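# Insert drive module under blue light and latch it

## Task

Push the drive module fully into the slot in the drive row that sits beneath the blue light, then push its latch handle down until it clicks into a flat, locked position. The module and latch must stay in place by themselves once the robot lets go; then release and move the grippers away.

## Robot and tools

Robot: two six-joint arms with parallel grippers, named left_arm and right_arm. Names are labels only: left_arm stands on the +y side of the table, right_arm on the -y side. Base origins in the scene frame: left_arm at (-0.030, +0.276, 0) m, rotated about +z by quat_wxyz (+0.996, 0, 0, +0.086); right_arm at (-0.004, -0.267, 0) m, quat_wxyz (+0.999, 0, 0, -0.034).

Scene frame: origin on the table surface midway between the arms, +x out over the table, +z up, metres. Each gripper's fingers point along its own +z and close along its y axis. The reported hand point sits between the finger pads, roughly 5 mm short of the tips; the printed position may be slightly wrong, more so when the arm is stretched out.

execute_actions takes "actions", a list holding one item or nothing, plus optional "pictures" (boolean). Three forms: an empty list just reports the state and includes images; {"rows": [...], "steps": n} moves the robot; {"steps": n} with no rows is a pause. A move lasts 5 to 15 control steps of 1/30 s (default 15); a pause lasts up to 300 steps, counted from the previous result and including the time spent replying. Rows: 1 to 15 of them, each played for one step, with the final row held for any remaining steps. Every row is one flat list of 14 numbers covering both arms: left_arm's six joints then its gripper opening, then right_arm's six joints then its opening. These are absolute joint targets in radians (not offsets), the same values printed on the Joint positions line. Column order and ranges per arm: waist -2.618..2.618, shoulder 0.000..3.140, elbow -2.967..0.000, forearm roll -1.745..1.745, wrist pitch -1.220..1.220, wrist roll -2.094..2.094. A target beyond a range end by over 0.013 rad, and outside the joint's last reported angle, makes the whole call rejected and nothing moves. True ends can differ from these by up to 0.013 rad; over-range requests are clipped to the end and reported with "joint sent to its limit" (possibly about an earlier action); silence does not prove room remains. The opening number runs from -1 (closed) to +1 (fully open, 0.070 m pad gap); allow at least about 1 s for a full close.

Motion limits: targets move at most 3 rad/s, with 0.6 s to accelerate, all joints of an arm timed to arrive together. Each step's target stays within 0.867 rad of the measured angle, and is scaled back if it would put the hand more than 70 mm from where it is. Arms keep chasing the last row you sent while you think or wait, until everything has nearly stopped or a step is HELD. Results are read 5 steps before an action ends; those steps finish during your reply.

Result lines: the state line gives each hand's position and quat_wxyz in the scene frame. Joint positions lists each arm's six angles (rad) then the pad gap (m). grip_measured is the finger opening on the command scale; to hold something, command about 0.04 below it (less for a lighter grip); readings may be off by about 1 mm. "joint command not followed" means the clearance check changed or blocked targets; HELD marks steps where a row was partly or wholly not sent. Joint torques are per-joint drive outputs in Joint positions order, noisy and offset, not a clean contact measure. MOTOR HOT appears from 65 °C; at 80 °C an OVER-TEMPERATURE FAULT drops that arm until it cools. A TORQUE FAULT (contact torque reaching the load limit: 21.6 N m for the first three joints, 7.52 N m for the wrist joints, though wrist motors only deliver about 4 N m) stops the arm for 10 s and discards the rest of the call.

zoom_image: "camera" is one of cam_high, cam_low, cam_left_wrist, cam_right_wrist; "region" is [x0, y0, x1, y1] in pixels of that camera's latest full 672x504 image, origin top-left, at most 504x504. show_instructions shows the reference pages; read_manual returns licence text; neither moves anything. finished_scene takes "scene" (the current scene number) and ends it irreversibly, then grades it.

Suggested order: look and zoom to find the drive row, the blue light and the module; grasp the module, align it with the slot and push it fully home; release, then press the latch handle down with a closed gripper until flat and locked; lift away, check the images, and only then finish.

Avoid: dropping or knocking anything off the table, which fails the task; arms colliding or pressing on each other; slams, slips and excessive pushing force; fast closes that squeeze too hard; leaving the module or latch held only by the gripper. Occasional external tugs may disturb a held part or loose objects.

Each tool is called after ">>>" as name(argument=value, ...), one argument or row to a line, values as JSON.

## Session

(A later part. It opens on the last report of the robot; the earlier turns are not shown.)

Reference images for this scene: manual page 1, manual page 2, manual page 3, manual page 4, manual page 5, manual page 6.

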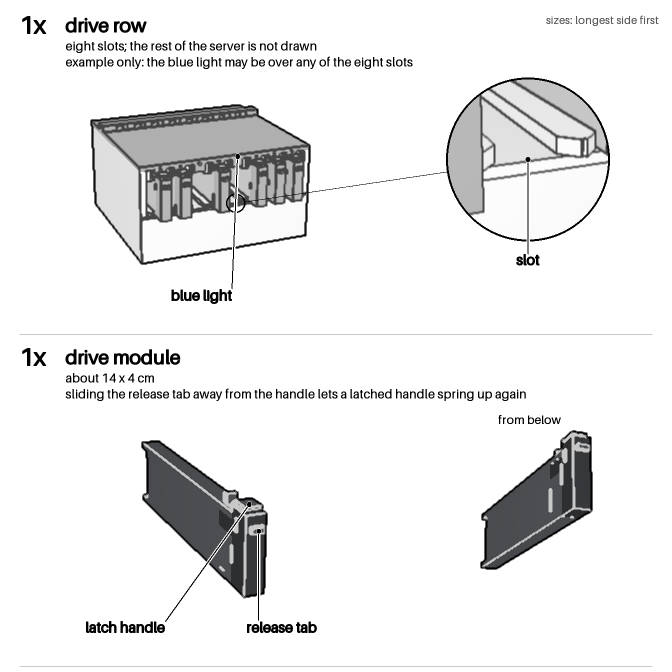

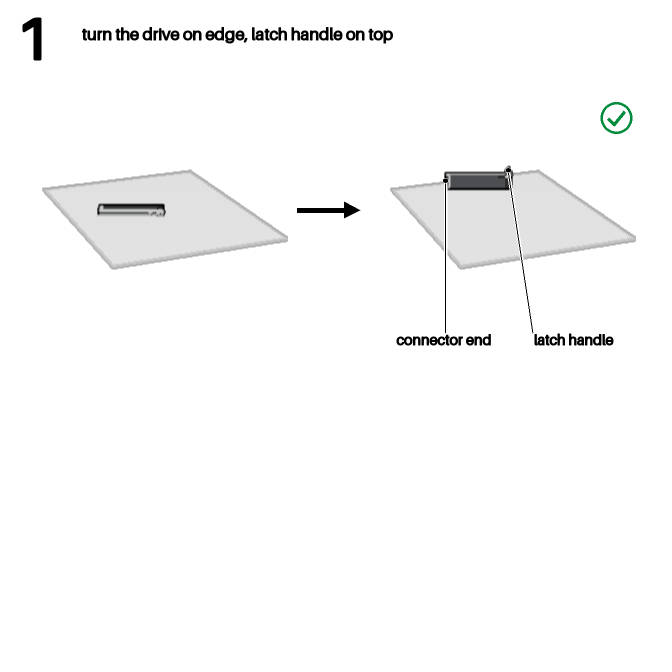

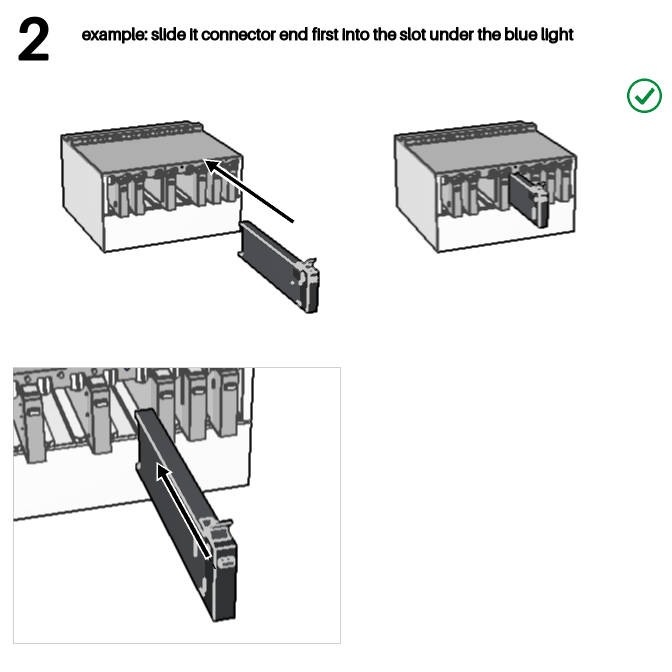

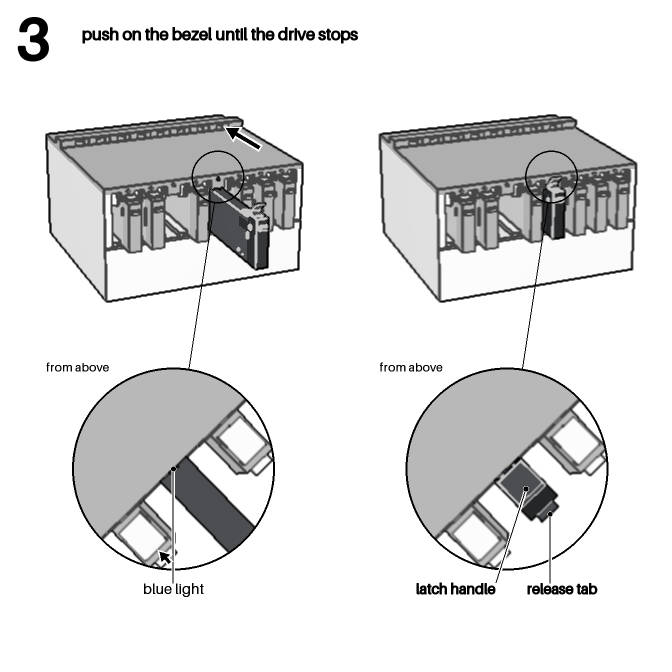

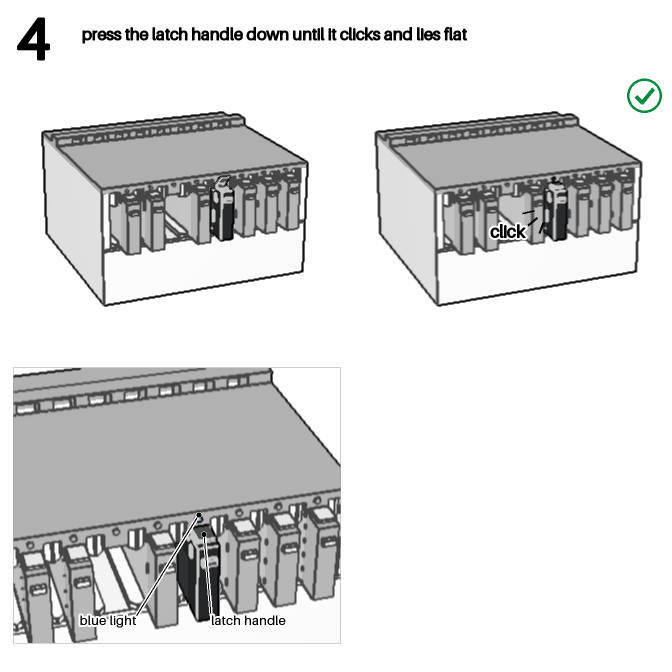

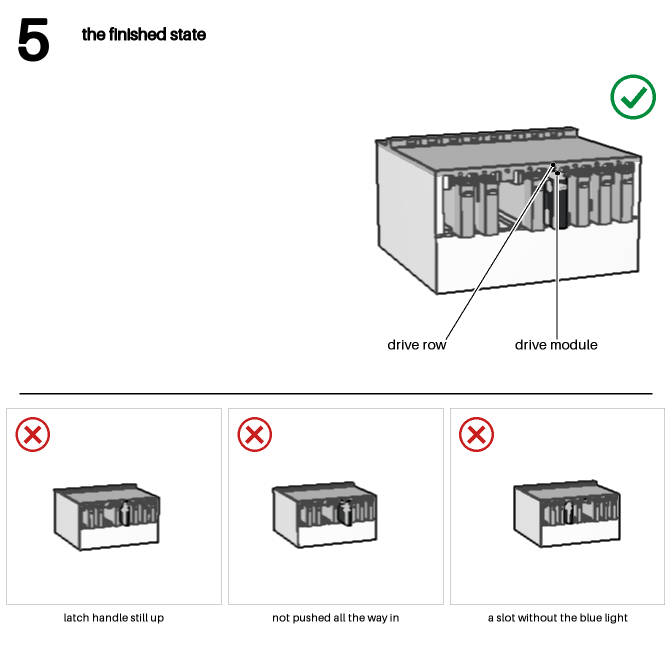

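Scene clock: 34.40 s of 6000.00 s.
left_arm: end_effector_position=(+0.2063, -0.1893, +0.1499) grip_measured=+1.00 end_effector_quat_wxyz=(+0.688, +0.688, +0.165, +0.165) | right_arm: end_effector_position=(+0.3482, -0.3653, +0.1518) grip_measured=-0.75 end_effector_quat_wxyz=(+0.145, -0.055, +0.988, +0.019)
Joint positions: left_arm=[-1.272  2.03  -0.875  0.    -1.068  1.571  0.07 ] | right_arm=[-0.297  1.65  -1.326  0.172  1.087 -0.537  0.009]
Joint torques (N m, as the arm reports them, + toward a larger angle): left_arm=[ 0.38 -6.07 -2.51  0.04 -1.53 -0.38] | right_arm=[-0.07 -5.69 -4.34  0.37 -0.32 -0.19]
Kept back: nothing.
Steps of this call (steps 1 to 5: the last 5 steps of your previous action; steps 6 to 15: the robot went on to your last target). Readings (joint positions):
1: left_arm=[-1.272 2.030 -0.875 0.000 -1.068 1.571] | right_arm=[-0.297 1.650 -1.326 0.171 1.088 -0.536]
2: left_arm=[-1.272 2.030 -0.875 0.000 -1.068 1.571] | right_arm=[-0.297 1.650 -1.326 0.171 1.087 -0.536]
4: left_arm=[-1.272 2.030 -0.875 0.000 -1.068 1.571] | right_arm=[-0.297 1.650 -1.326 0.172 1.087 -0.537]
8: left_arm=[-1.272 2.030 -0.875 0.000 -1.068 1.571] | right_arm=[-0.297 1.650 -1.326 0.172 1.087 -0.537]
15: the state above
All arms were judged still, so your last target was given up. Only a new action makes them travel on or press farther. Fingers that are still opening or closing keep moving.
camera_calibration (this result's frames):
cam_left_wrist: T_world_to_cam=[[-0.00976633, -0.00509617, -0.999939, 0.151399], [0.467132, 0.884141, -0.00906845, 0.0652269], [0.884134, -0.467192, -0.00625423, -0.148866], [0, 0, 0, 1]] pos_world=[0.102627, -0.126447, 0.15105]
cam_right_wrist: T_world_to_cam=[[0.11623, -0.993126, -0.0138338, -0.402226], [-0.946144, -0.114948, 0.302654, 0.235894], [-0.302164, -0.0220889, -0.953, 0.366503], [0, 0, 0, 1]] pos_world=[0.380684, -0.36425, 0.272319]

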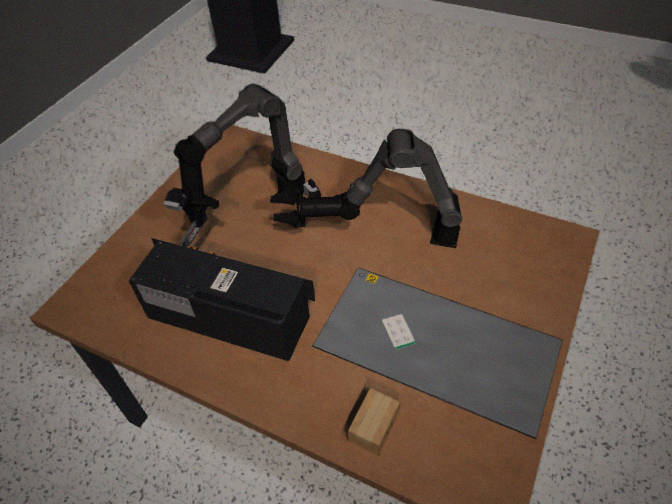

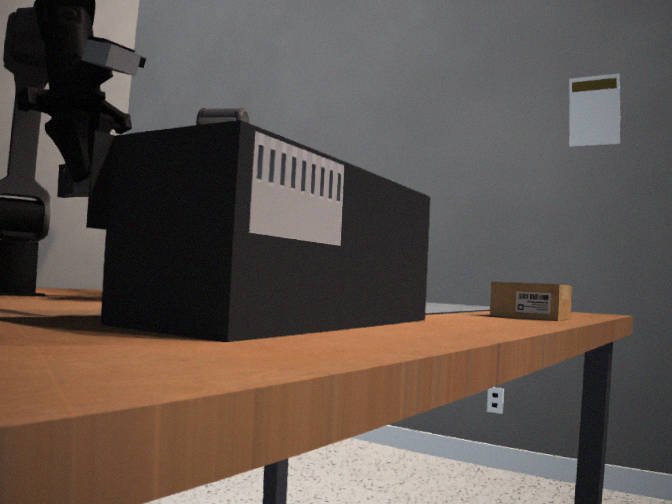

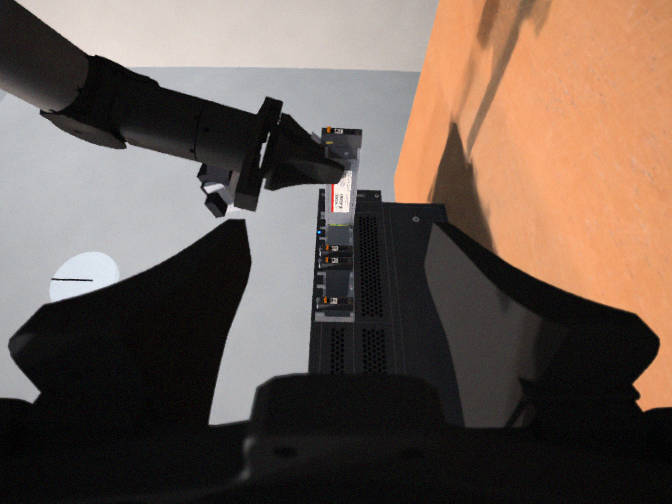

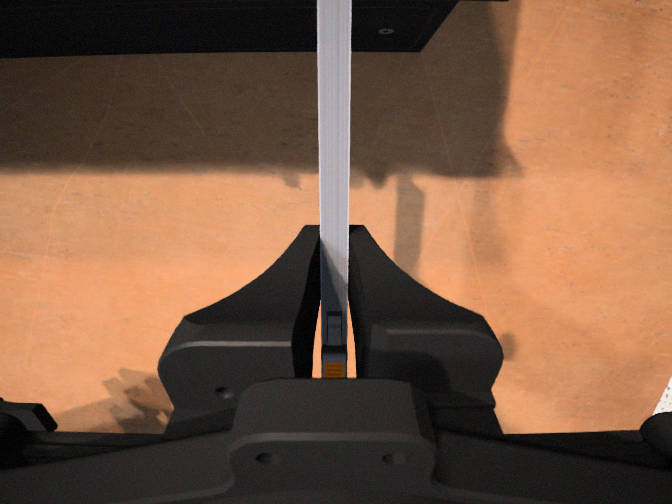

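>>> execute_actions(
  actions=[
    {"rows":[[-1.272,2.03,-0.875,0,-1.068,1.571,1,-0.2684,1.6822,-1.3744,0.1435,1.0898,-0.5014,-0.82]],"steps":15},
  ],
)

>>> execute_actions(
  actions=[
    {"steps":20},
  ],
  pictures=true,
)

>>> zoom_image(
  camera="cam_left_wrist",
  region=[270,130,400,260],
)

>>> zoom_image(
  camera="cam_right_wrist",
  region=[240,0,440,100],
)

Scene clock: 35.23 s of 6000.00 s.
left_arm: end_effector_position=(+0.2063, -0.1893, +0.1499) grip_measured=+1.00 end_effector_quat_wxyz=(+0.688, +0.688, +0.165, +0.165) | right_arm: end_effector_position=(+0.3614, -0.3641, +0.1541) grip_measured=-0.75 end_effector_quat_wxyz=(+0.147, -0.057, +0.987, +0.009)
Joint positions: left_arm=[-1.272  2.03  -0.875  0.    -1.068  1.571  0.07 ] | right_arm=[-0.267  1.683 -1.377  0.144  1.089 -0.501  0.009]
Joint torques (N m, as the arm reports them, + toward a larger angle): left_arm=[ 0.25 -6.18 -2.48  0.06 -1.51 -0.37] | right_arm=[-0.77 -5.81 -3.18  0.02 -0.05 -0.17]
Steps of this call (steps 1 to 15: nothing new was sent; steps 16 to 25: the first 10 steps of this action). Readings (joint positions):
16: left_arm=[-1.272 2.030 -0.875 0.000 -1.068 1.571] | right_arm=[-0.297 1.650 -1.326 0.172 1.087 -0.537]
17: left_arm=[-1.272 2.030 -0.875 0.000 -1.068 1.571] | right_arm=[-0.295 1.651 -1.328 0.171 1.087 -0.536]
19: left_arm=[-1.272 2.030 -0.875 0.000 -1.068 1.571] | right_arm=[-0.281 1.666 -1.352 0.157 1.088 -0.518]
23: left_arm=[-1.272 2.030 -0.875 0.000 -1.068 1.571] | right_arm=[-0.267 1.683 -1.377 0.144 1.088 -0.500]
25: the state above

Scene clock: 35.90 s of 6000.00 s.
left_arm: end_effector_position=(+0.2063, -0.1893, +0.1499) grip_measured=+1.00 end_effector_quat_wxyz=(+0.688, +0.688, +0.165, +0.165) | right_arm: end_effector_position=(+0.3606, -0.3643, +0.1534) grip_measured=-0.75 end_effector_quat_wxyz=(+0.145, -0.057, +0.988, +0.009)
Joint positions: left_arm=[-1.272  2.03  -0.875  0.    -1.068  1.571  0.07 ] | right_arm=[-0.268  1.683 -1.374  0.144  1.09  -0.501  0.009]
Joint torques (N m, as the arm reports them, + toward a larger angle): left_arm=[ 0.4  -6.15 -2.57  0.04 -1.51 -0.38] | right_arm=[-0.89 -6.22 -3.03 -0.03 -0.09 -0.17]
Kept back: nothing.
Steps of this call (steps 1 to 5: the last 5 steps of your previous action; steps 6 to 15: the robot went on to your last target; steps 16 to 20: nothing new was sent). Readings (joint positions):
1: left_arm=[-1.272 2.030 -0.875 0.000 -1.068 1.571] | right_arm=[-0.267 1.683 -1.377 0.144 1.089 -0.501]
2: left_arm=[-1.272 2.030 -0.875 0.000 -1.068 1.571] | right_arm=[-0.268 1.683 -1.376 0.144 1.089 -0.501]
4: left_arm=[-1.272 2.030 -0.875 0.000 -1.068 1.571] | right_arm=[-0.268 1.683 -1.376 0.144 1.090 -0.501]
8: left_arm=[-1.272 2.030 -0.875 0.000 -1.068 1.571] | right_arm=[-0.268 1.683 -1.375 0.144 1.090 -0.501]
20: the state above
All arms were judged still, so your last target was given up. Only a new action makes them travel on or press farther. Fingers that are still opening or closing keep moving.
camera_calibration (this result's frames):
cam_left_wrist: T_world_to_cam=[[-0.00976628, -0.00509637, -0.999939, 0.151399], [0.467132, 0.884141, -0.00906859, 0.0652269], [0.884134, -0.467192, -0.00625409, -0.148866], [0, 0, 0, 1]] pos_world=[0.102627, -0.126447, 0.15105]
cam_right_wrist: T_world_to_cam=[[0.11782, -0.993014, 0.00638586, -0.406328], [-0.946314, -0.110325, 0.30384, 0.24887], [-0.301013, -0.0418415, -0.952702, 0.364186], [0, 0, 0, 1]] pos_world=[0.393008, -0.360795, 0.273939]

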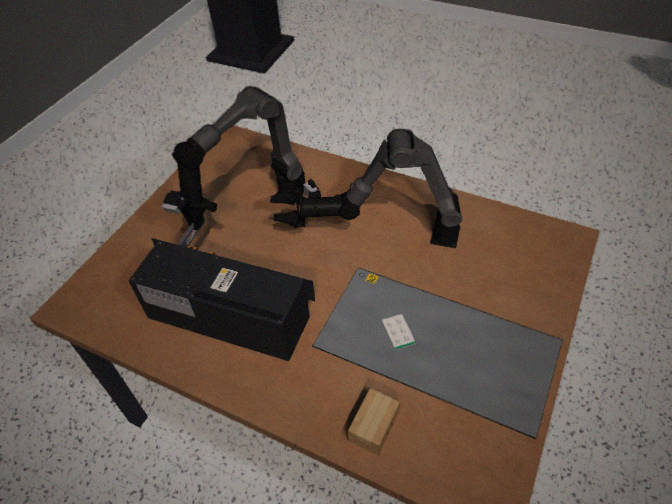

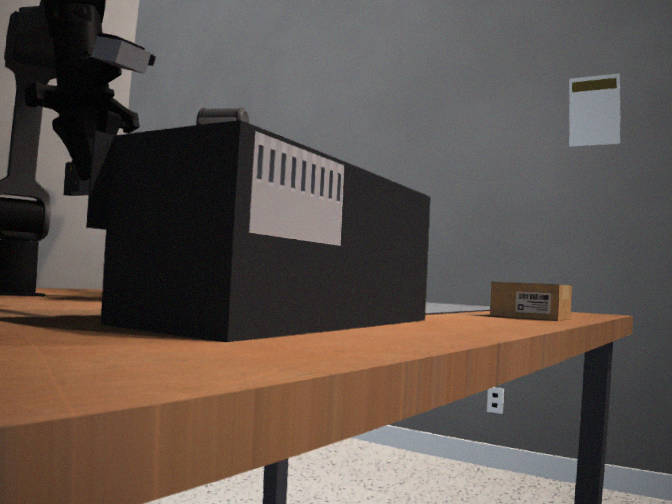

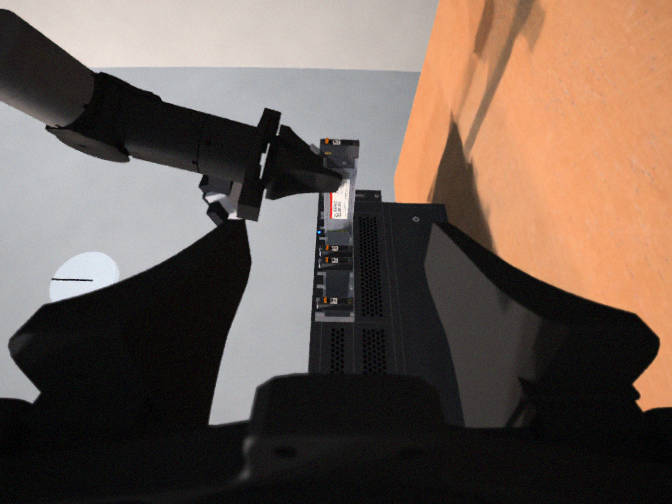

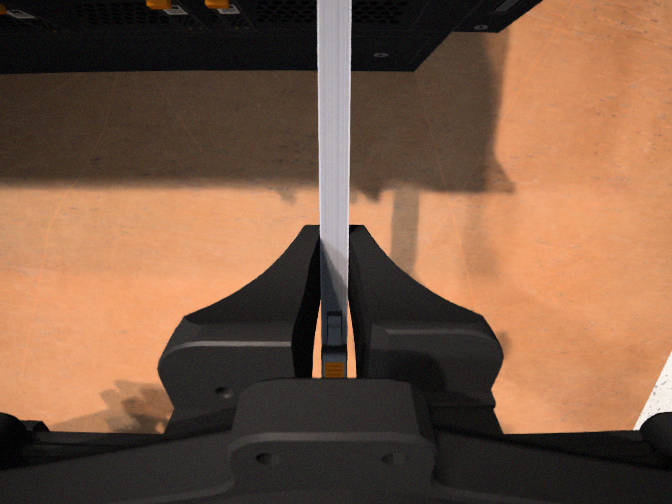

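Region (270, 130, 400, 260) of cam_left_wrist's 672x504 image, scaled by 3.877, with more detail than that image has.

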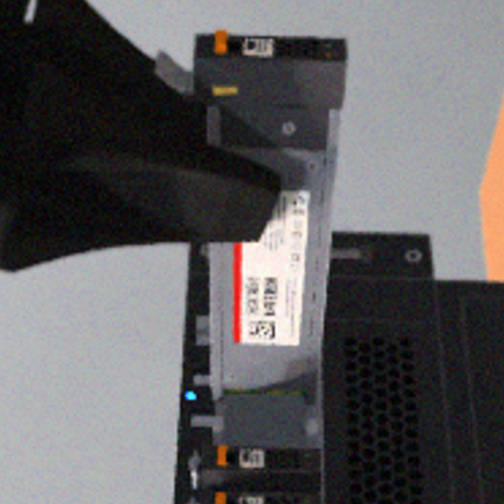

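Region (240, 0, 440, 100) of cam_right_wrist's 672x504 image, scaled by 2.520, with more detail than that image has.

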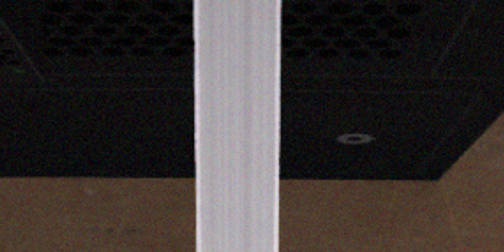

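>>> execute_actions(
  actions=[
    {"rows":[[-1.272,2.03,-0.875,0,-1.068,1.571,1,-0.2700,1.6835,-1.3760,0.1433,1.0901,-0.5007,-0.82],[-1.272,2.03,-0.875,0,-1.068,1.571,1,-0.2698,1.6848,-1.3777,0.1430,1.0904,-0.5000,-0.82],[-1.272,2.03,-0.875,0,-1.068,1.571,1,-0.2692,1.6860,-1.3794,0.1428,1.0907,-0.4993,-0.82],[-1.272,2.03,-0.875,0,-1.068,1.571,1,-0.2687,1.6873,-1.3811,0.1425,1.0910,-0.4986,-0.82],[-1.272,2.03,-0.875,0,-1.068,1.571,1,-0.2682,1.6885,-1.3827,0.1423,1.0913,-0.4979,-0.82],[-1.272,2.03,-0.875,0,-1.068,1.571,1,-0.2676,1.6898,-1.3844,0.1420,1.0916,-0.4972,-0.82],[-1.272,2.03,-0.875,0,-1.068,1.571,1,-0.2671,1.6911,-1.3861,0.1418,1.0919,-0.4965,-0.82],[-1.272,2.03,-0.875,0,-1.068,1.571,1,-0.2666,1.6923,-1.3877,0.1415,1.0922,-0.4958,-0.82],[-1.272,2.03,-0.875,0,-1.068,1.571,1,-0.2660,1.6936,-1.3894,0.1413,1.0925,-0.4951,-0.82],[-1.272,2.03,-0.875,0,-1.068,1.571,1,-0.2655,1.6949,-1.3911,0.1410,1.0928,-0.4944,-0.82],[-1.272,2.03,-0.875,0,-1.068,1.571,1,-0.2650,1.6961,-1.3927,0.1408,1.0931,-0.4937,-0.82],[-1.272,2.03,-0.875,0,-1.068,1.571,1,-0.2644,1.6974,-1.3944,0.1405,1.0934,-0.4930,-0.82],[-1.272,2.03,-0.875,0,-1.068,1.571,1,-0.2639,1.6987,-1.3961,0.1403,1.0937,-0.4923,-0.82],[-1.272,2.03,-0.875,0,-1.068,1.571,1,-0.2634,1.6999,-1.3977,0.1400,1.0940,-0.4916,-0.82],[-1.272,2.03,-0.875,0,-1.068,1.571,1,-0.2628,1.7012,-1.3994,0.1398,1.0943,-0.4909,-0.82]],"steps":15},
  ],
)

>>> execute_actions(
  actions=[
    {"steps":15},
  ],
  pictures=true,
)

>>> zoom_image(
  camera="cam_left_wrist",
  region=[270,130,400,260],
)

>>> zoom_image(
  camera="cam_right_wrist",
  region=[240,0,440,100],
)

Scene clock: 36.97 s of 6000.00 s.
left_arm: end_effector_position=(+0.2063, -0.1893, +0.1499) grip_measured=+1.00 end_effector_quat_wxyz=(+0.688, +0.688, +0.165, +0.165) | right_arm: end_effector_position=(+0.3638, -0.3651, +0.1538) grip_measured=-0.75 end_effector_quat_wxyz=(+0.146, -0.056, +0.988, +0.008)
Joint positions: left_arm=[-1.272  2.03  -0.875  0.    -1.068  1.571  0.07 ] | right_arm=[-0.266  1.693 -1.389  0.141  1.093 -0.495  0.009]
Joint torques (N m, as the arm reports them, + toward a larger angle): left_arm=[ 0.32 -6.05 -2.47  0.04 -1.51 -0.39] | right_arm=[ 0.35 -5.26 -4.82 -0.03 -0.05  0.09]
Steps of this call (steps 1 to 22: nothing new was sent; steps 23 to 32: the first 10 steps of this action). Readings (joint positions):
23: left_arm=[-1.272 2.030 -0.875 0.000 -1.068 1.571] | right_arm=[-0.268 1.682 -1.374 0.143 1.090 -0.501]
24: left_arm=[-1.272 2.030 -0.875 0.000 -1.068 1.571] | right_arm=[-0.270 1.682 -1.374 0.143 1.090 -0.501]
26: left_arm=[-1.272 2.030 -0.875 0.000 -1.068 1.571] | right_arm=[-0.270 1.684 -1.377 0.143 1.091 -0.501]
30: left_arm=[-1.272 2.030 -0.875 0.000 -1.068 1.571] | right_arm=[-0.268 1.690 -1.385 0.142 1.092 -0.497]
32: the state above

Scene clock: 37.47 s of 6000.00 s.
left_arm: end_effector_position=(+0.2063, -0.1893, +0.1499) grip_measured=+1.00 end_effector_quat_wxyz=(+0.688, +0.688, +0.165, +0.165) | right_arm: end_effector_position=(+0.3653, -0.3649, +0.1535) grip_measured=-0.75 end_effector_quat_wxyz=(+0.144, -0.056, +0.988, +0.008)
Joint positions: left_arm=[-1.272  2.03  -0.875  0.    -1.068  1.571  0.07 ] | right_arm=[-0.263  1.7   -1.399  0.138  1.098 -0.491  0.009]
Joint torques (N m, as the arm reports them, + toward a larger angle): left_arm=[ 0.3  -6.19 -2.48  0.03 -1.49 -0.38] | right_arm=[ 1.91 -4.56 -5.49  0.66 -1.52  0.02]
Kept back: nothing.
Steps of this call (steps 1 to 5: the last 5 steps of your previous action; steps 6 to 15: the robot went on to your last target). Readings (joint positions):
1: left_arm=[-1.272 2.030 -0.875 0.000 -1.068 1.571] | right_arm=[-0.266 1.694 -1.391 0.141 1.093 -0.495]
2: left_arm=[-1.272 2.030 -0.875 0.000 -1.068 1.571] | right_arm=[-0.265 1.696 -1.392 0.141 1.093 -0.494]
4: left_arm=[-1.272 2.030 -0.875 0.000 -1.068 1.571] | right_arm=[-0.264 1.698 -1.396 0.140 1.095 -0.492]
8: left_arm=[-1.272 2.030 -0.875 0.000 -1.068 1.571] | right_arm=[-0.263 1.700 -1.399 0.138 1.099 -0.491]
15: the state above
All arms were judged still, so your last target was given up. Only a new action makes them travel on or press farther. Fingers that are still opening or closing keep moving.
camera_calibration (this result's frames):
cam_left_wrist: T_world_to_cam=[[-0.00976642, -0.00509625, -0.999939, 0.151399], [0.467132, 0.884141, -0.00906856, 0.0652269], [0.884134, -0.467192, -0.00625427, -0.148866], [0, 0, 0, 1]] pos_world=[0.102627, -0.126447, 0.15105]
cam_right_wrist: T_world_to_cam=[[0.115174, -0.99332, 0.00715762, -0.406683], [-0.945512, -0.107416, 0.307357, 0.253361], [-0.304535, -0.0421671, -0.951567, 0.366661], [0, 0, 0, 1]] pos_world=[0.398057, -0.361291, 0.273941]

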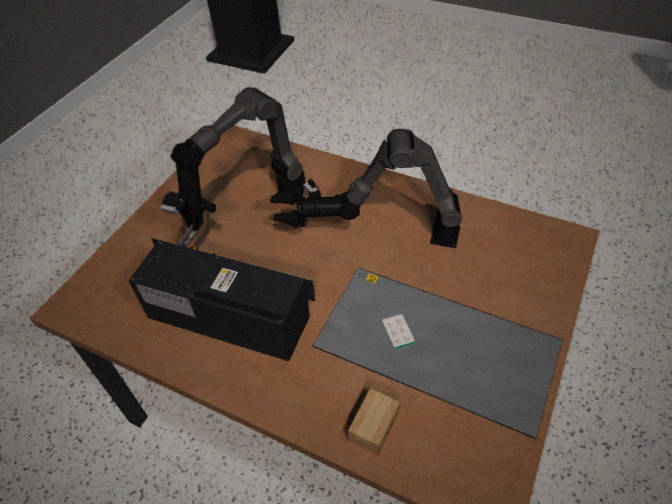

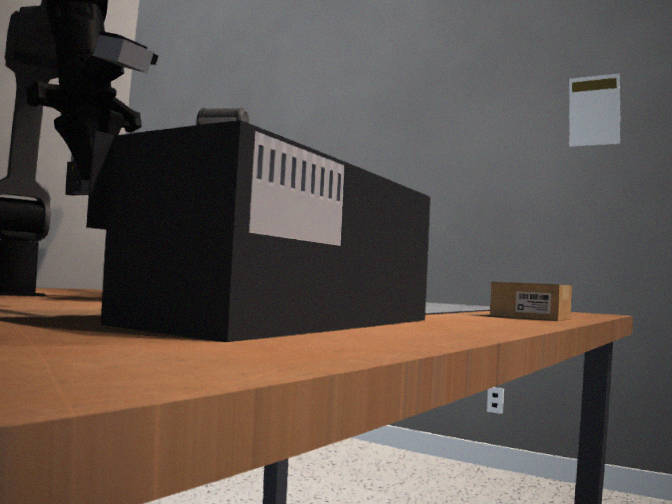

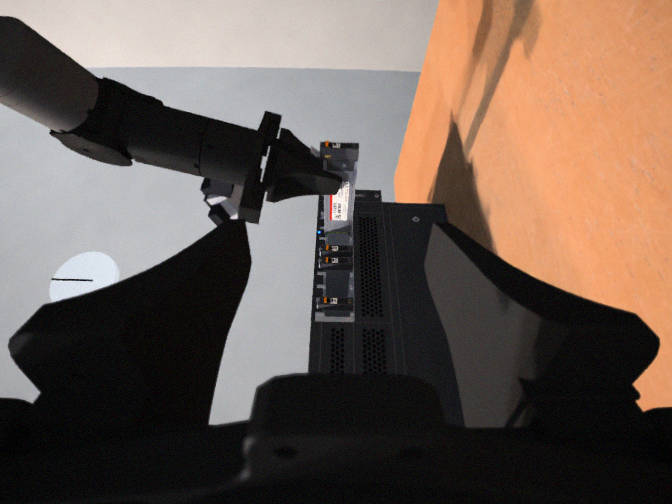

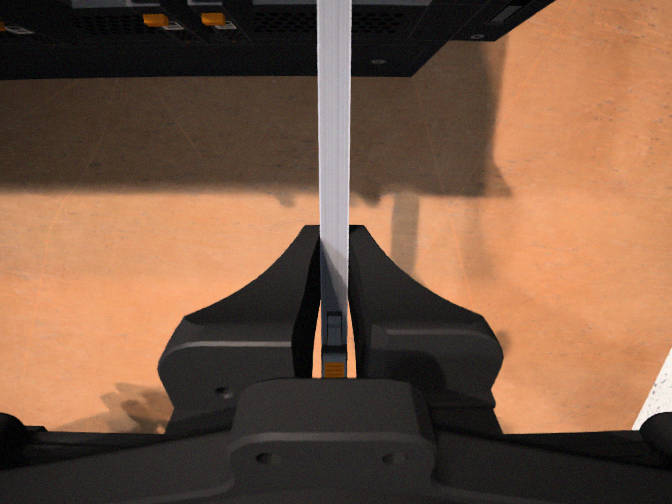

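Region (270, 130, 400, 260) of cam_left_wrist's 672x504 image, scaled by 3.877, with more detail than that image has.

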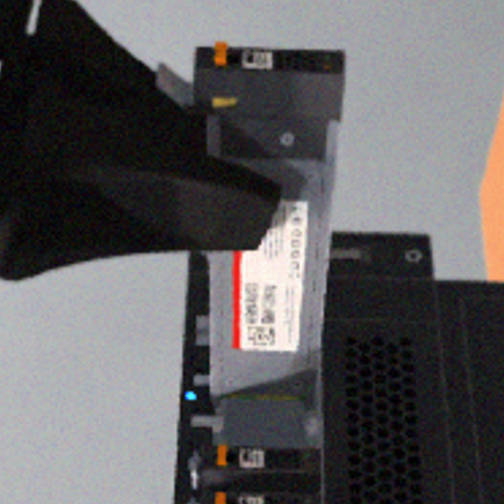

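Region (240, 0, 440, 100) of cam_right_wrist's 672x504 image, scaled by 2.520, with more detail than that image has.

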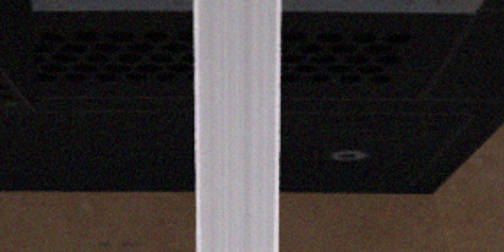

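>>> zoom_image(
  camera="cam_left_wrist",
  region=[305,205,365,265],
)

>>> zoom_image(
  camera="cam_right_wrist",
  region=[130,0,450,50],
)

>>> zoom_image(
  camera="cam_high",
  region=[150,200,250,275],
)

Region (305, 205, 365, 265) of cam_left_wrist's 672x504 image, scaled by 8.400, with more detail than that image has.

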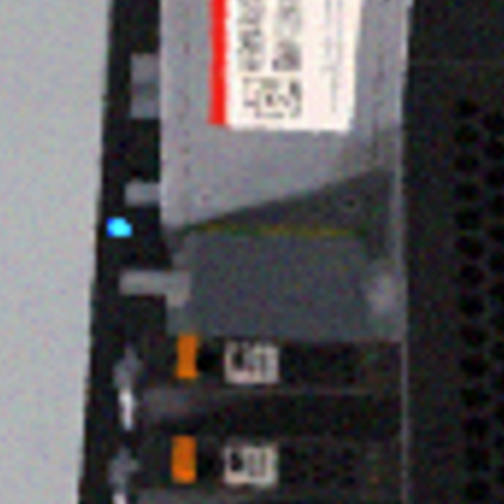

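Region (130, 0, 450, 50) of cam_right_wrist's 672x504 image, scaled by 1.575, with more detail than that image has; it fills the top 79 rows of this view, and the rest is white.

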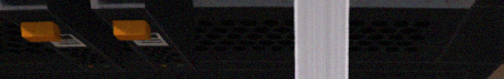

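Region (150, 200, 250, 275) of cam_high's 672x504 image, scaled by 5.040, with more detail than that image has; it fills the top 378 rows of this view, and the rest is white.

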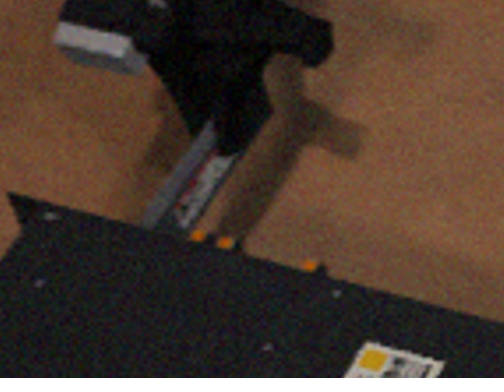

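>>> execute_actions(
  actions=[
    {"rows":[[-1.272,2.03,-0.875,0,-1.068,1.571,1,-0.2640,1.6974,-1.3944,0.1405,1.0934,-0.4930,-0.82],[-1.272,2.03,-0.875,0,-1.068,1.571,1,-0.2632,1.6974,-1.3944,0.1405,1.0934,-0.4922,-0.82],[-1.272,2.03,-0.875,0,-1.068,1.571,1,-0.2624,1.6974,-1.3944,0.1405,1.0934,-0.4914,-0.82],[-1.272,2.03,-0.875,0,-1.068,1.571,1,-0.2616,1.6974,-1.3944,0.1405,1.0934,-0.4906,-0.82],[-1.272,2.03,-0.875,0,-1.068,1.571,1,-0.2608,1.6974,-1.3944,0.1405,1.0934,-0.4898,-0.82],[-1.272,2.03,-0.875,0,-1.068,1.571,1,-0.2600,1.6974,-1.3944,0.1405,1.0934,-0.4890,-0.82],[-1.272,2.03,-0.875,0,-1.068,1.571,1,-0.2592,1.6974,-1.3944,0.1405,1.0934,-0.4882,-0.82],[-1.272,2.03,-0.875,0,-1.068,1.571,1,-0.2584,1.6974,-1.3944,0.1405,1.0934,-0.4874,-0.82],[-1.272,2.03,-0.875,0,-1.068,1.571,1,-0.2576,1.6974,-1.3944,0.1405,1.0934,-0.4866,-0.82],[-1.272,2.03,-0.875,0,-1.068,1.571,1,-0.2568,1.6974,-1.3944,0.1405,1.0934,-0.4858,-0.82]],"steps":15},
  ],
)

>>> execute_actions(
  actions=[
    {"steps":15},
  ],
  pictures=true,
)

>>> zoom_image(
  camera="cam_left_wrist",
  region=[305,205,365,265],
)

Scene clock: 38.90 s of 6000.00 s.
left_arm: end_effector_position=(+0.2063, -0.1893, +0.1499) grip_measured=+1.00 end_effector_quat_wxyz=(+0.688, +0.688, +0.165, +0.165) | right_arm: end_effector_position=(+0.3657, -0.3632, +0.1529) grip_measured=-0.75 end_effector_quat_wxyz=(+0.145, -0.055, +0.988, +0.009)
Joint positions: left_arm=[-1.272  2.03  -0.875  0.    -1.068  1.571  0.07 ] | right_arm=[-0.259  1.699 -1.394  0.139  1.093 -0.485  0.009]
Joint torques (N m, as the arm reports them, + toward a larger angle): left_arm=[ 0.44 -6.19 -2.56  0.02 -1.52 -0.38] | right_arm=[ 6.35 -6.3  -6.54  1.88 -3.04 -0.16]
Steps of this call (steps 1 to 33: nothing new was sent; steps 34 to 43: the first 10 steps of this action). Readings (joint positions):
34: left_arm=[-1.272 2.030 -0.875 0.000 -1.068 1.571] | right_arm=[-0.263 1.701 -1.399 0.139 1.096 -0.491]
35: left_arm=[-1.272 2.030 -0.875 0.000 -1.068 1.571] | right_arm=[-0.263 1.700 -1.397 0.140 1.095 -0.491]
37: left_arm=[-1.272 2.030 -0.875 0.000 -1.068 1.571] | right_arm=[-0.263 1.699 -1.395 0.140 1.093 -0.491]
41: left_arm=[-1.272 2.030 -0.875 0.000 -1.068 1.571] | right_arm=[-0.261 1.699 -1.395 0.140 1.093 -0.487]
43: the state above

Scene clock: 39.40 s of 6000.00 s.
left_arm: end_effector_position=(+0.2063, -0.1893, +0.1499) grip_measured=+1.00 end_effector_quat_wxyz=(+0.688, +0.688, +0.165, +0.165) | right_arm: end_effector_position=(+0.3657, -0.3623, +0.1534) grip_measured=-0.74 end_effector_quat_wxyz=(+0.145, -0.056, +0.988, +0.009)
Joint positions: left_arm=[-1.272  2.03  -0.875  0.    -1.068  1.571  0.07 ] | right_arm=[-0.257  1.698 -1.394  0.139  1.094 -0.485  0.009]
Joint torques (N m, as the arm reports them, + toward a larger angle): left_arm=[ 0.42 -6.23 -2.49  0.05 -1.49 -0.39] | right_arm=[ 6.54 -6.34 -6.63  2.45 -3.14 -0.58]
Kept back: nothing.
Steps of this call (steps 1 to 5: the last 5 steps of your previous action; steps 6 to 15: the robot went on to your last target). Readings (joint positions):
1: left_arm=[-1.272 2.030 -0.875 0.000 -1.068 1.571] | right_arm=[-0.258 1.699 -1.394 0.139 1.093 -0.484]
2: left_arm=[-1.272 2.030 -0.875 0.000 -1.068 1.571] | right_arm=[-0.258 1.699 -1.394 0.139 1.093 -0.484]
4: left_arm=[-1.272 2.030 -0.875 0.000 -1.068 1.571] | right_arm=[-0.258 1.699 -1.394 0.139 1.093 -0.484]
8: left_arm=[-1.272 2.030 -0.875 0.000 -1.068 1.571] | right_arm=[-0.257 1.698 -1.394 0.139 1.094 -0.484]
15: the state above
All arms were judged still, so your last target was given up. Only a new action makes them travel on or press farther. Fingers that are still opening or closing keep moving.
camera_calibration (this result's frames):
cam_left_wrist: T_world_to_cam=[[-0.00976648, -0.00509614, -0.999939, 0.151399], [0.467132, 0.884141, -0.00906848, 0.0652269], [0.884134, -0.467192, -0.00625438, -0.148866], [0, 0, 0, 1]] pos_world=[0.102627, -0.126447, 0.15105]
cam_right_wrist: T_world_to_cam=[[0.115139, -0.993333, 0.00571187, -0.403967], [-0.946224, -0.107925, 0.304979, 0.254486], [-0.302329, -0.0405197, -0.952342, 0.366685], [0, 0, 0, 1]] pos_world=[0.398173, -0.35895, 0.273904]

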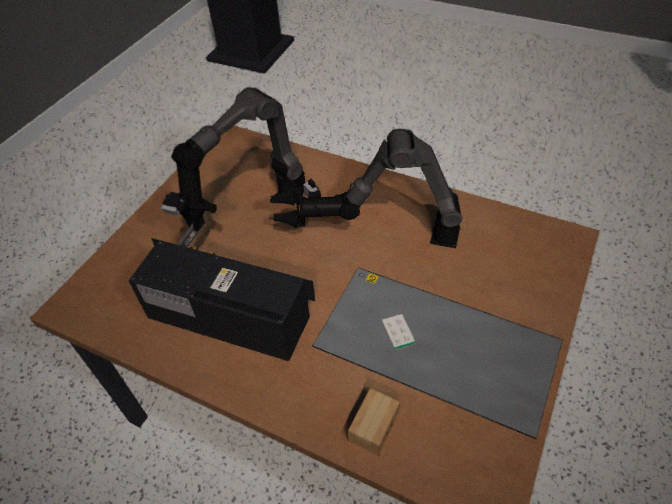

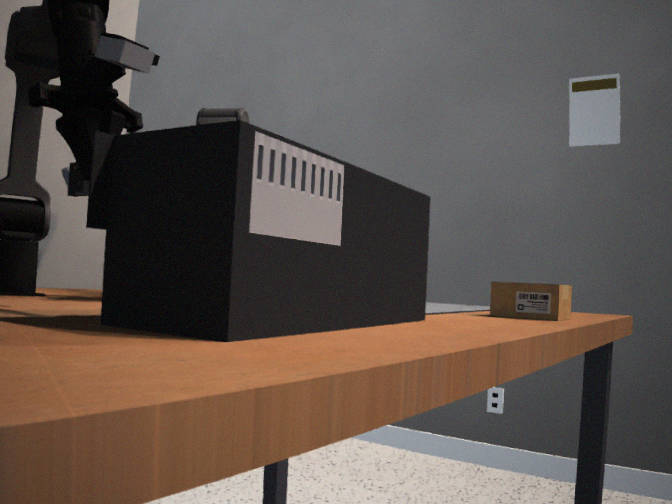

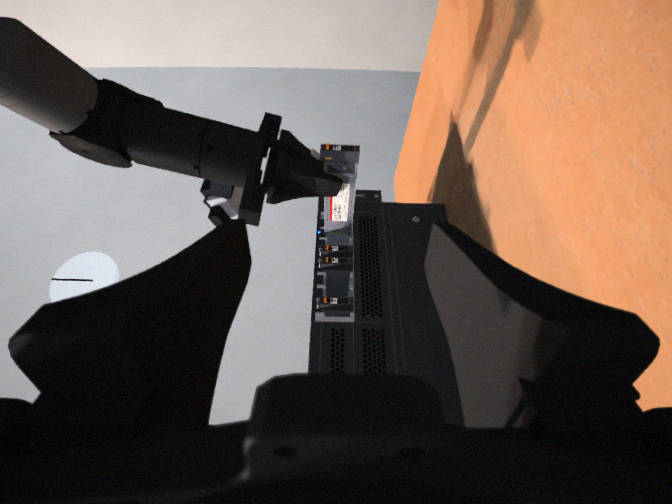

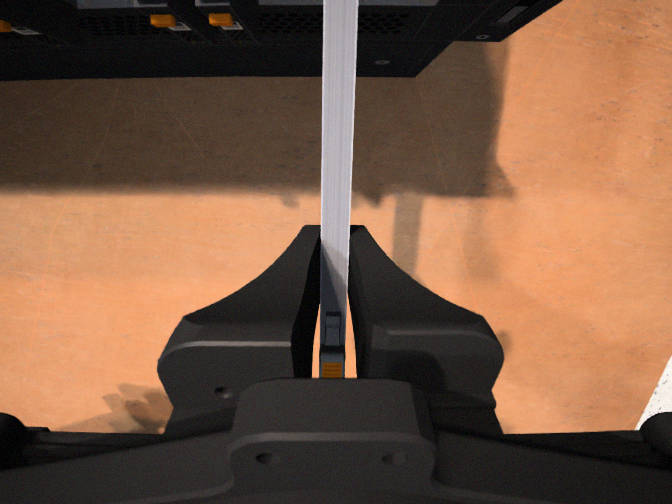

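Region (305, 205, 365, 265) of cam_left_wrist's 672x504 image, scaled by 8.400, with more detail than that image has.

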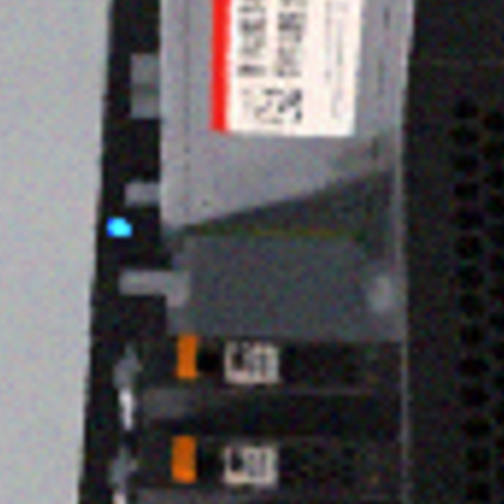

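>>> execute_actions(
  actions=[
    {"rows":[[-1.272,2.03,-0.875,0,-1.068,1.571,1,-0.2648,1.6784,-1.3694,0.1443,1.0890,-0.4962,-0.82]],"steps":15},
  ],
)

>>> execute_actions(
  actions=[
    {"steps":30},
  ],
  pictures=true,
)

>>> zoom_image(
  camera="cam_left_wrist",
  region=[270,130,400,260],
)

>>> zoom_image(
  camera="cam_left_wrist",
  region=[305,205,365,265],
)

Scene clock: 39.93 s of 6000.00 s.
left_arm: end_effector_position=(+0.2063, -0.1893, +0.1499) grip_measured=+1.00 end_effector_quat_wxyz=(+0.688, +0.688, +0.165, +0.165) | right_arm: end_effector_position=(+0.3637, -0.3611, +0.1562) grip_measured=-0.75 end_effector_quat_wxyz=(+0.154, -0.058, +0.986, +0.010)
Joint positions: left_arm=[-1.272  2.03  -0.875  0.    -1.068  1.571  0.07 ] | right_arm=[-0.261  1.677 -1.373  0.152  1.078 -0.499  0.009]
Joint torques (N m, as the arm reports them, + toward a larger angle): left_arm=[ 0.41 -6.21 -2.48  0.04 -1.47 -0.39] | right_arm=[-0.97 -5.49 -3.04  0.   -0.08  0.07]
Steps of this call (steps 1 to 6: nothing new was sent; steps 7 to 16: the first 10 steps of this action). Readings (joint positions):
7: left_arm=[-1.272 2.030 -0.875 0.000 -1.068 1.571] | right_arm=[-0.257 1.698 -1.394 0.140 1.094 -0.486]
8: left_arm=[-1.272 2.030 -0.875 0.000 -1.068 1.571] | right_arm=[-0.257 1.695 -1.391 0.141 1.092 -0.487]
10: left_arm=[-1.272 2.030 -0.875 0.000 -1.068 1.571] | right_arm=[-0.260 1.681 -1.376 0.152 1.077 -0.497]
14: left_arm=[-1.272 2.030 -0.875 0.000 -1.068 1.571] | right_arm=[-0.260 1.677 -1.373 0.154 1.075 -0.499]
16: the state above

Scene clock: 40.93 s of 6000.00 s.
left_arm: end_effector_position=(+0.2063, -0.1893, +0.1499) grip_measured=+1.00 end_effector_quat_wxyz=(+0.688, +0.688, +0.165, +0.165) | right_arm: end_effector_position=(+0.3599, -0.3625, +0.1535) grip_measured=-0.75 end_effector_quat_wxyz=(+0.146, -0.056, +0.988, +0.010)
Joint positions: left_arm=[-1.272  2.03  -0.875  0.    -1.068  1.571  0.07 ] | right_arm=[-0.265  1.678 -1.369  0.144  1.089 -0.496  0.009]
Joint torques (N m, as the arm reports them, + toward a larger angle): left_arm=[ 0.39 -6.12 -2.5   0.03 -1.49 -0.4 ] | right_arm=[-0.87 -5.17 -3.18 -0.01 -0.04  0.07]
Kept back: nothing.
Steps of this call (steps 1 to 5: the last 5 steps of your previous action; steps 6 to 30: the robot went on to your last target). Readings (joint positions):
1: left_arm=[-1.272 2.030 -0.875 0.000 -1.068 1.571] | right_arm=[-0.262 1.677 -1.373 0.150 1.080 -0.498]
2: left_arm=[-1.272 2.030 -0.875 0.000 -1.068 1.571] | right_arm=[-0.263 1.677 -1.373 0.149 1.082 -0.498]
4: left_arm=[-1.272 2.030 -0.875 0.000 -1.068 1.571] | right_arm=[-0.263 1.677 -1.371 0.147 1.084 -0.497]
8: left_arm=[-1.272 2.030 -0.875 0.000 -1.068 1.571] | right_arm=[-0.264 1.677 -1.370 0.145 1.087 -0.497]
30: the state above
All arms were judged still, so your last target was given up. Only a new action makes them travel on or press farther. Fingers that are still opening or closing keep moving.
camera_calibration (this result's frames):
cam_left_wrist: T_world_to_cam=[[-0.0097664, -0.00509592, -0.999939, 0.151399], [0.467132, 0.884141, -0.00906826, 0.0652269], [0.884134, -0.467192, -0.00625441, -0.148866], [0, 0, 0, 1]] pos_world=[0.102627, -0.126447, 0.15105]
cam_right_wrist: T_world_to_cam=[[0.116181, -0.993219, 0.00424704, -0.403576], [-0.946532, -0.109422, 0.303485, 0.248801], [-0.300962, -0.0392792, -0.952827, 0.365104], [0, 0, 0, 1]] pos_world=[0.392268, -0.359274, 0.274088]

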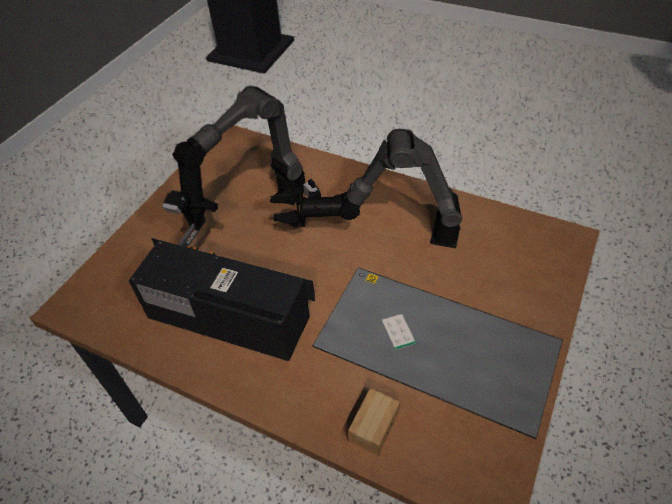

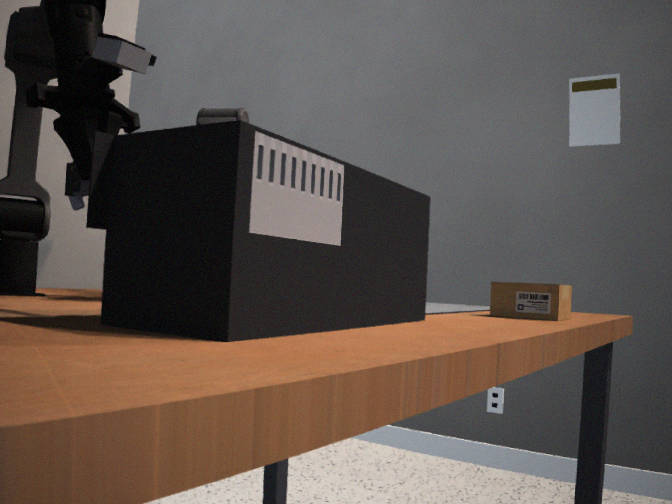

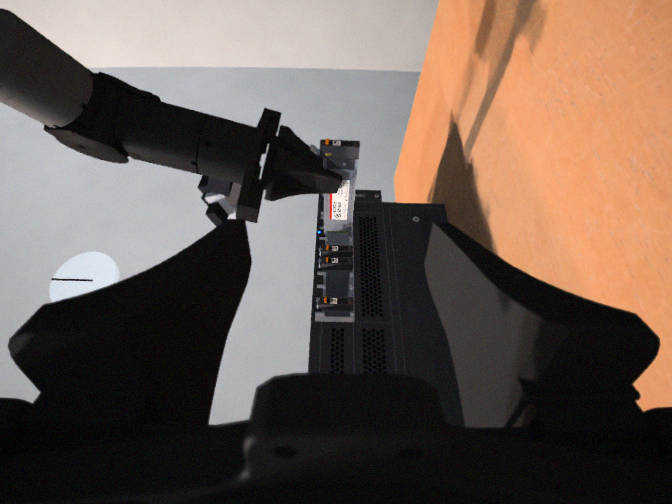

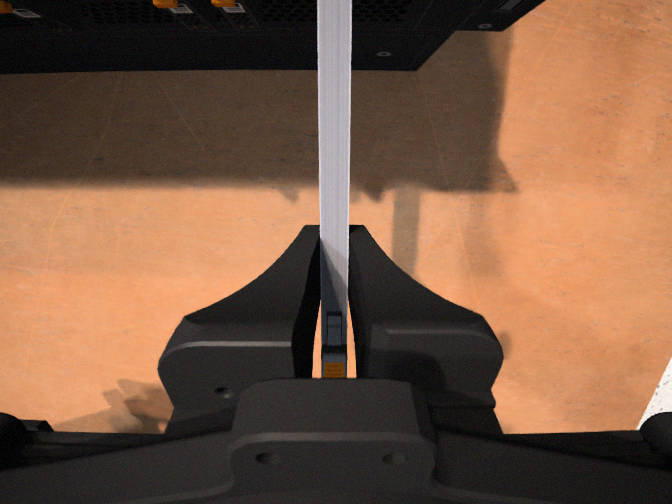

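Region (270, 130, 400, 260) of cam_left_wrist's 672x504 image, scaled by 3.877, with more detail than that image has.

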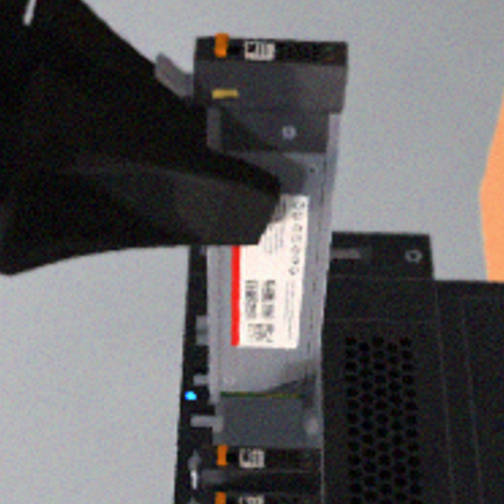

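Region (305, 205, 365, 265) of cam_left_wrist's 672x504 image, scaled by 8.400, with more detail than that image has.

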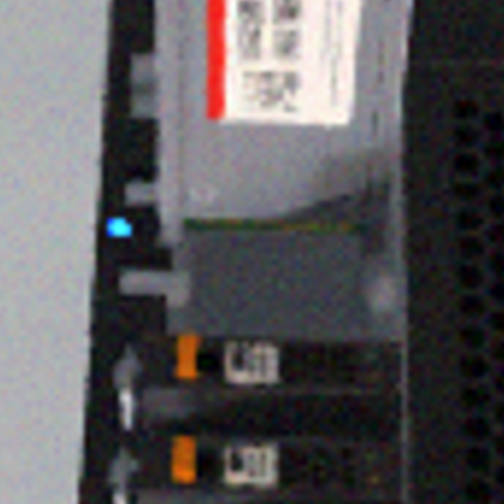

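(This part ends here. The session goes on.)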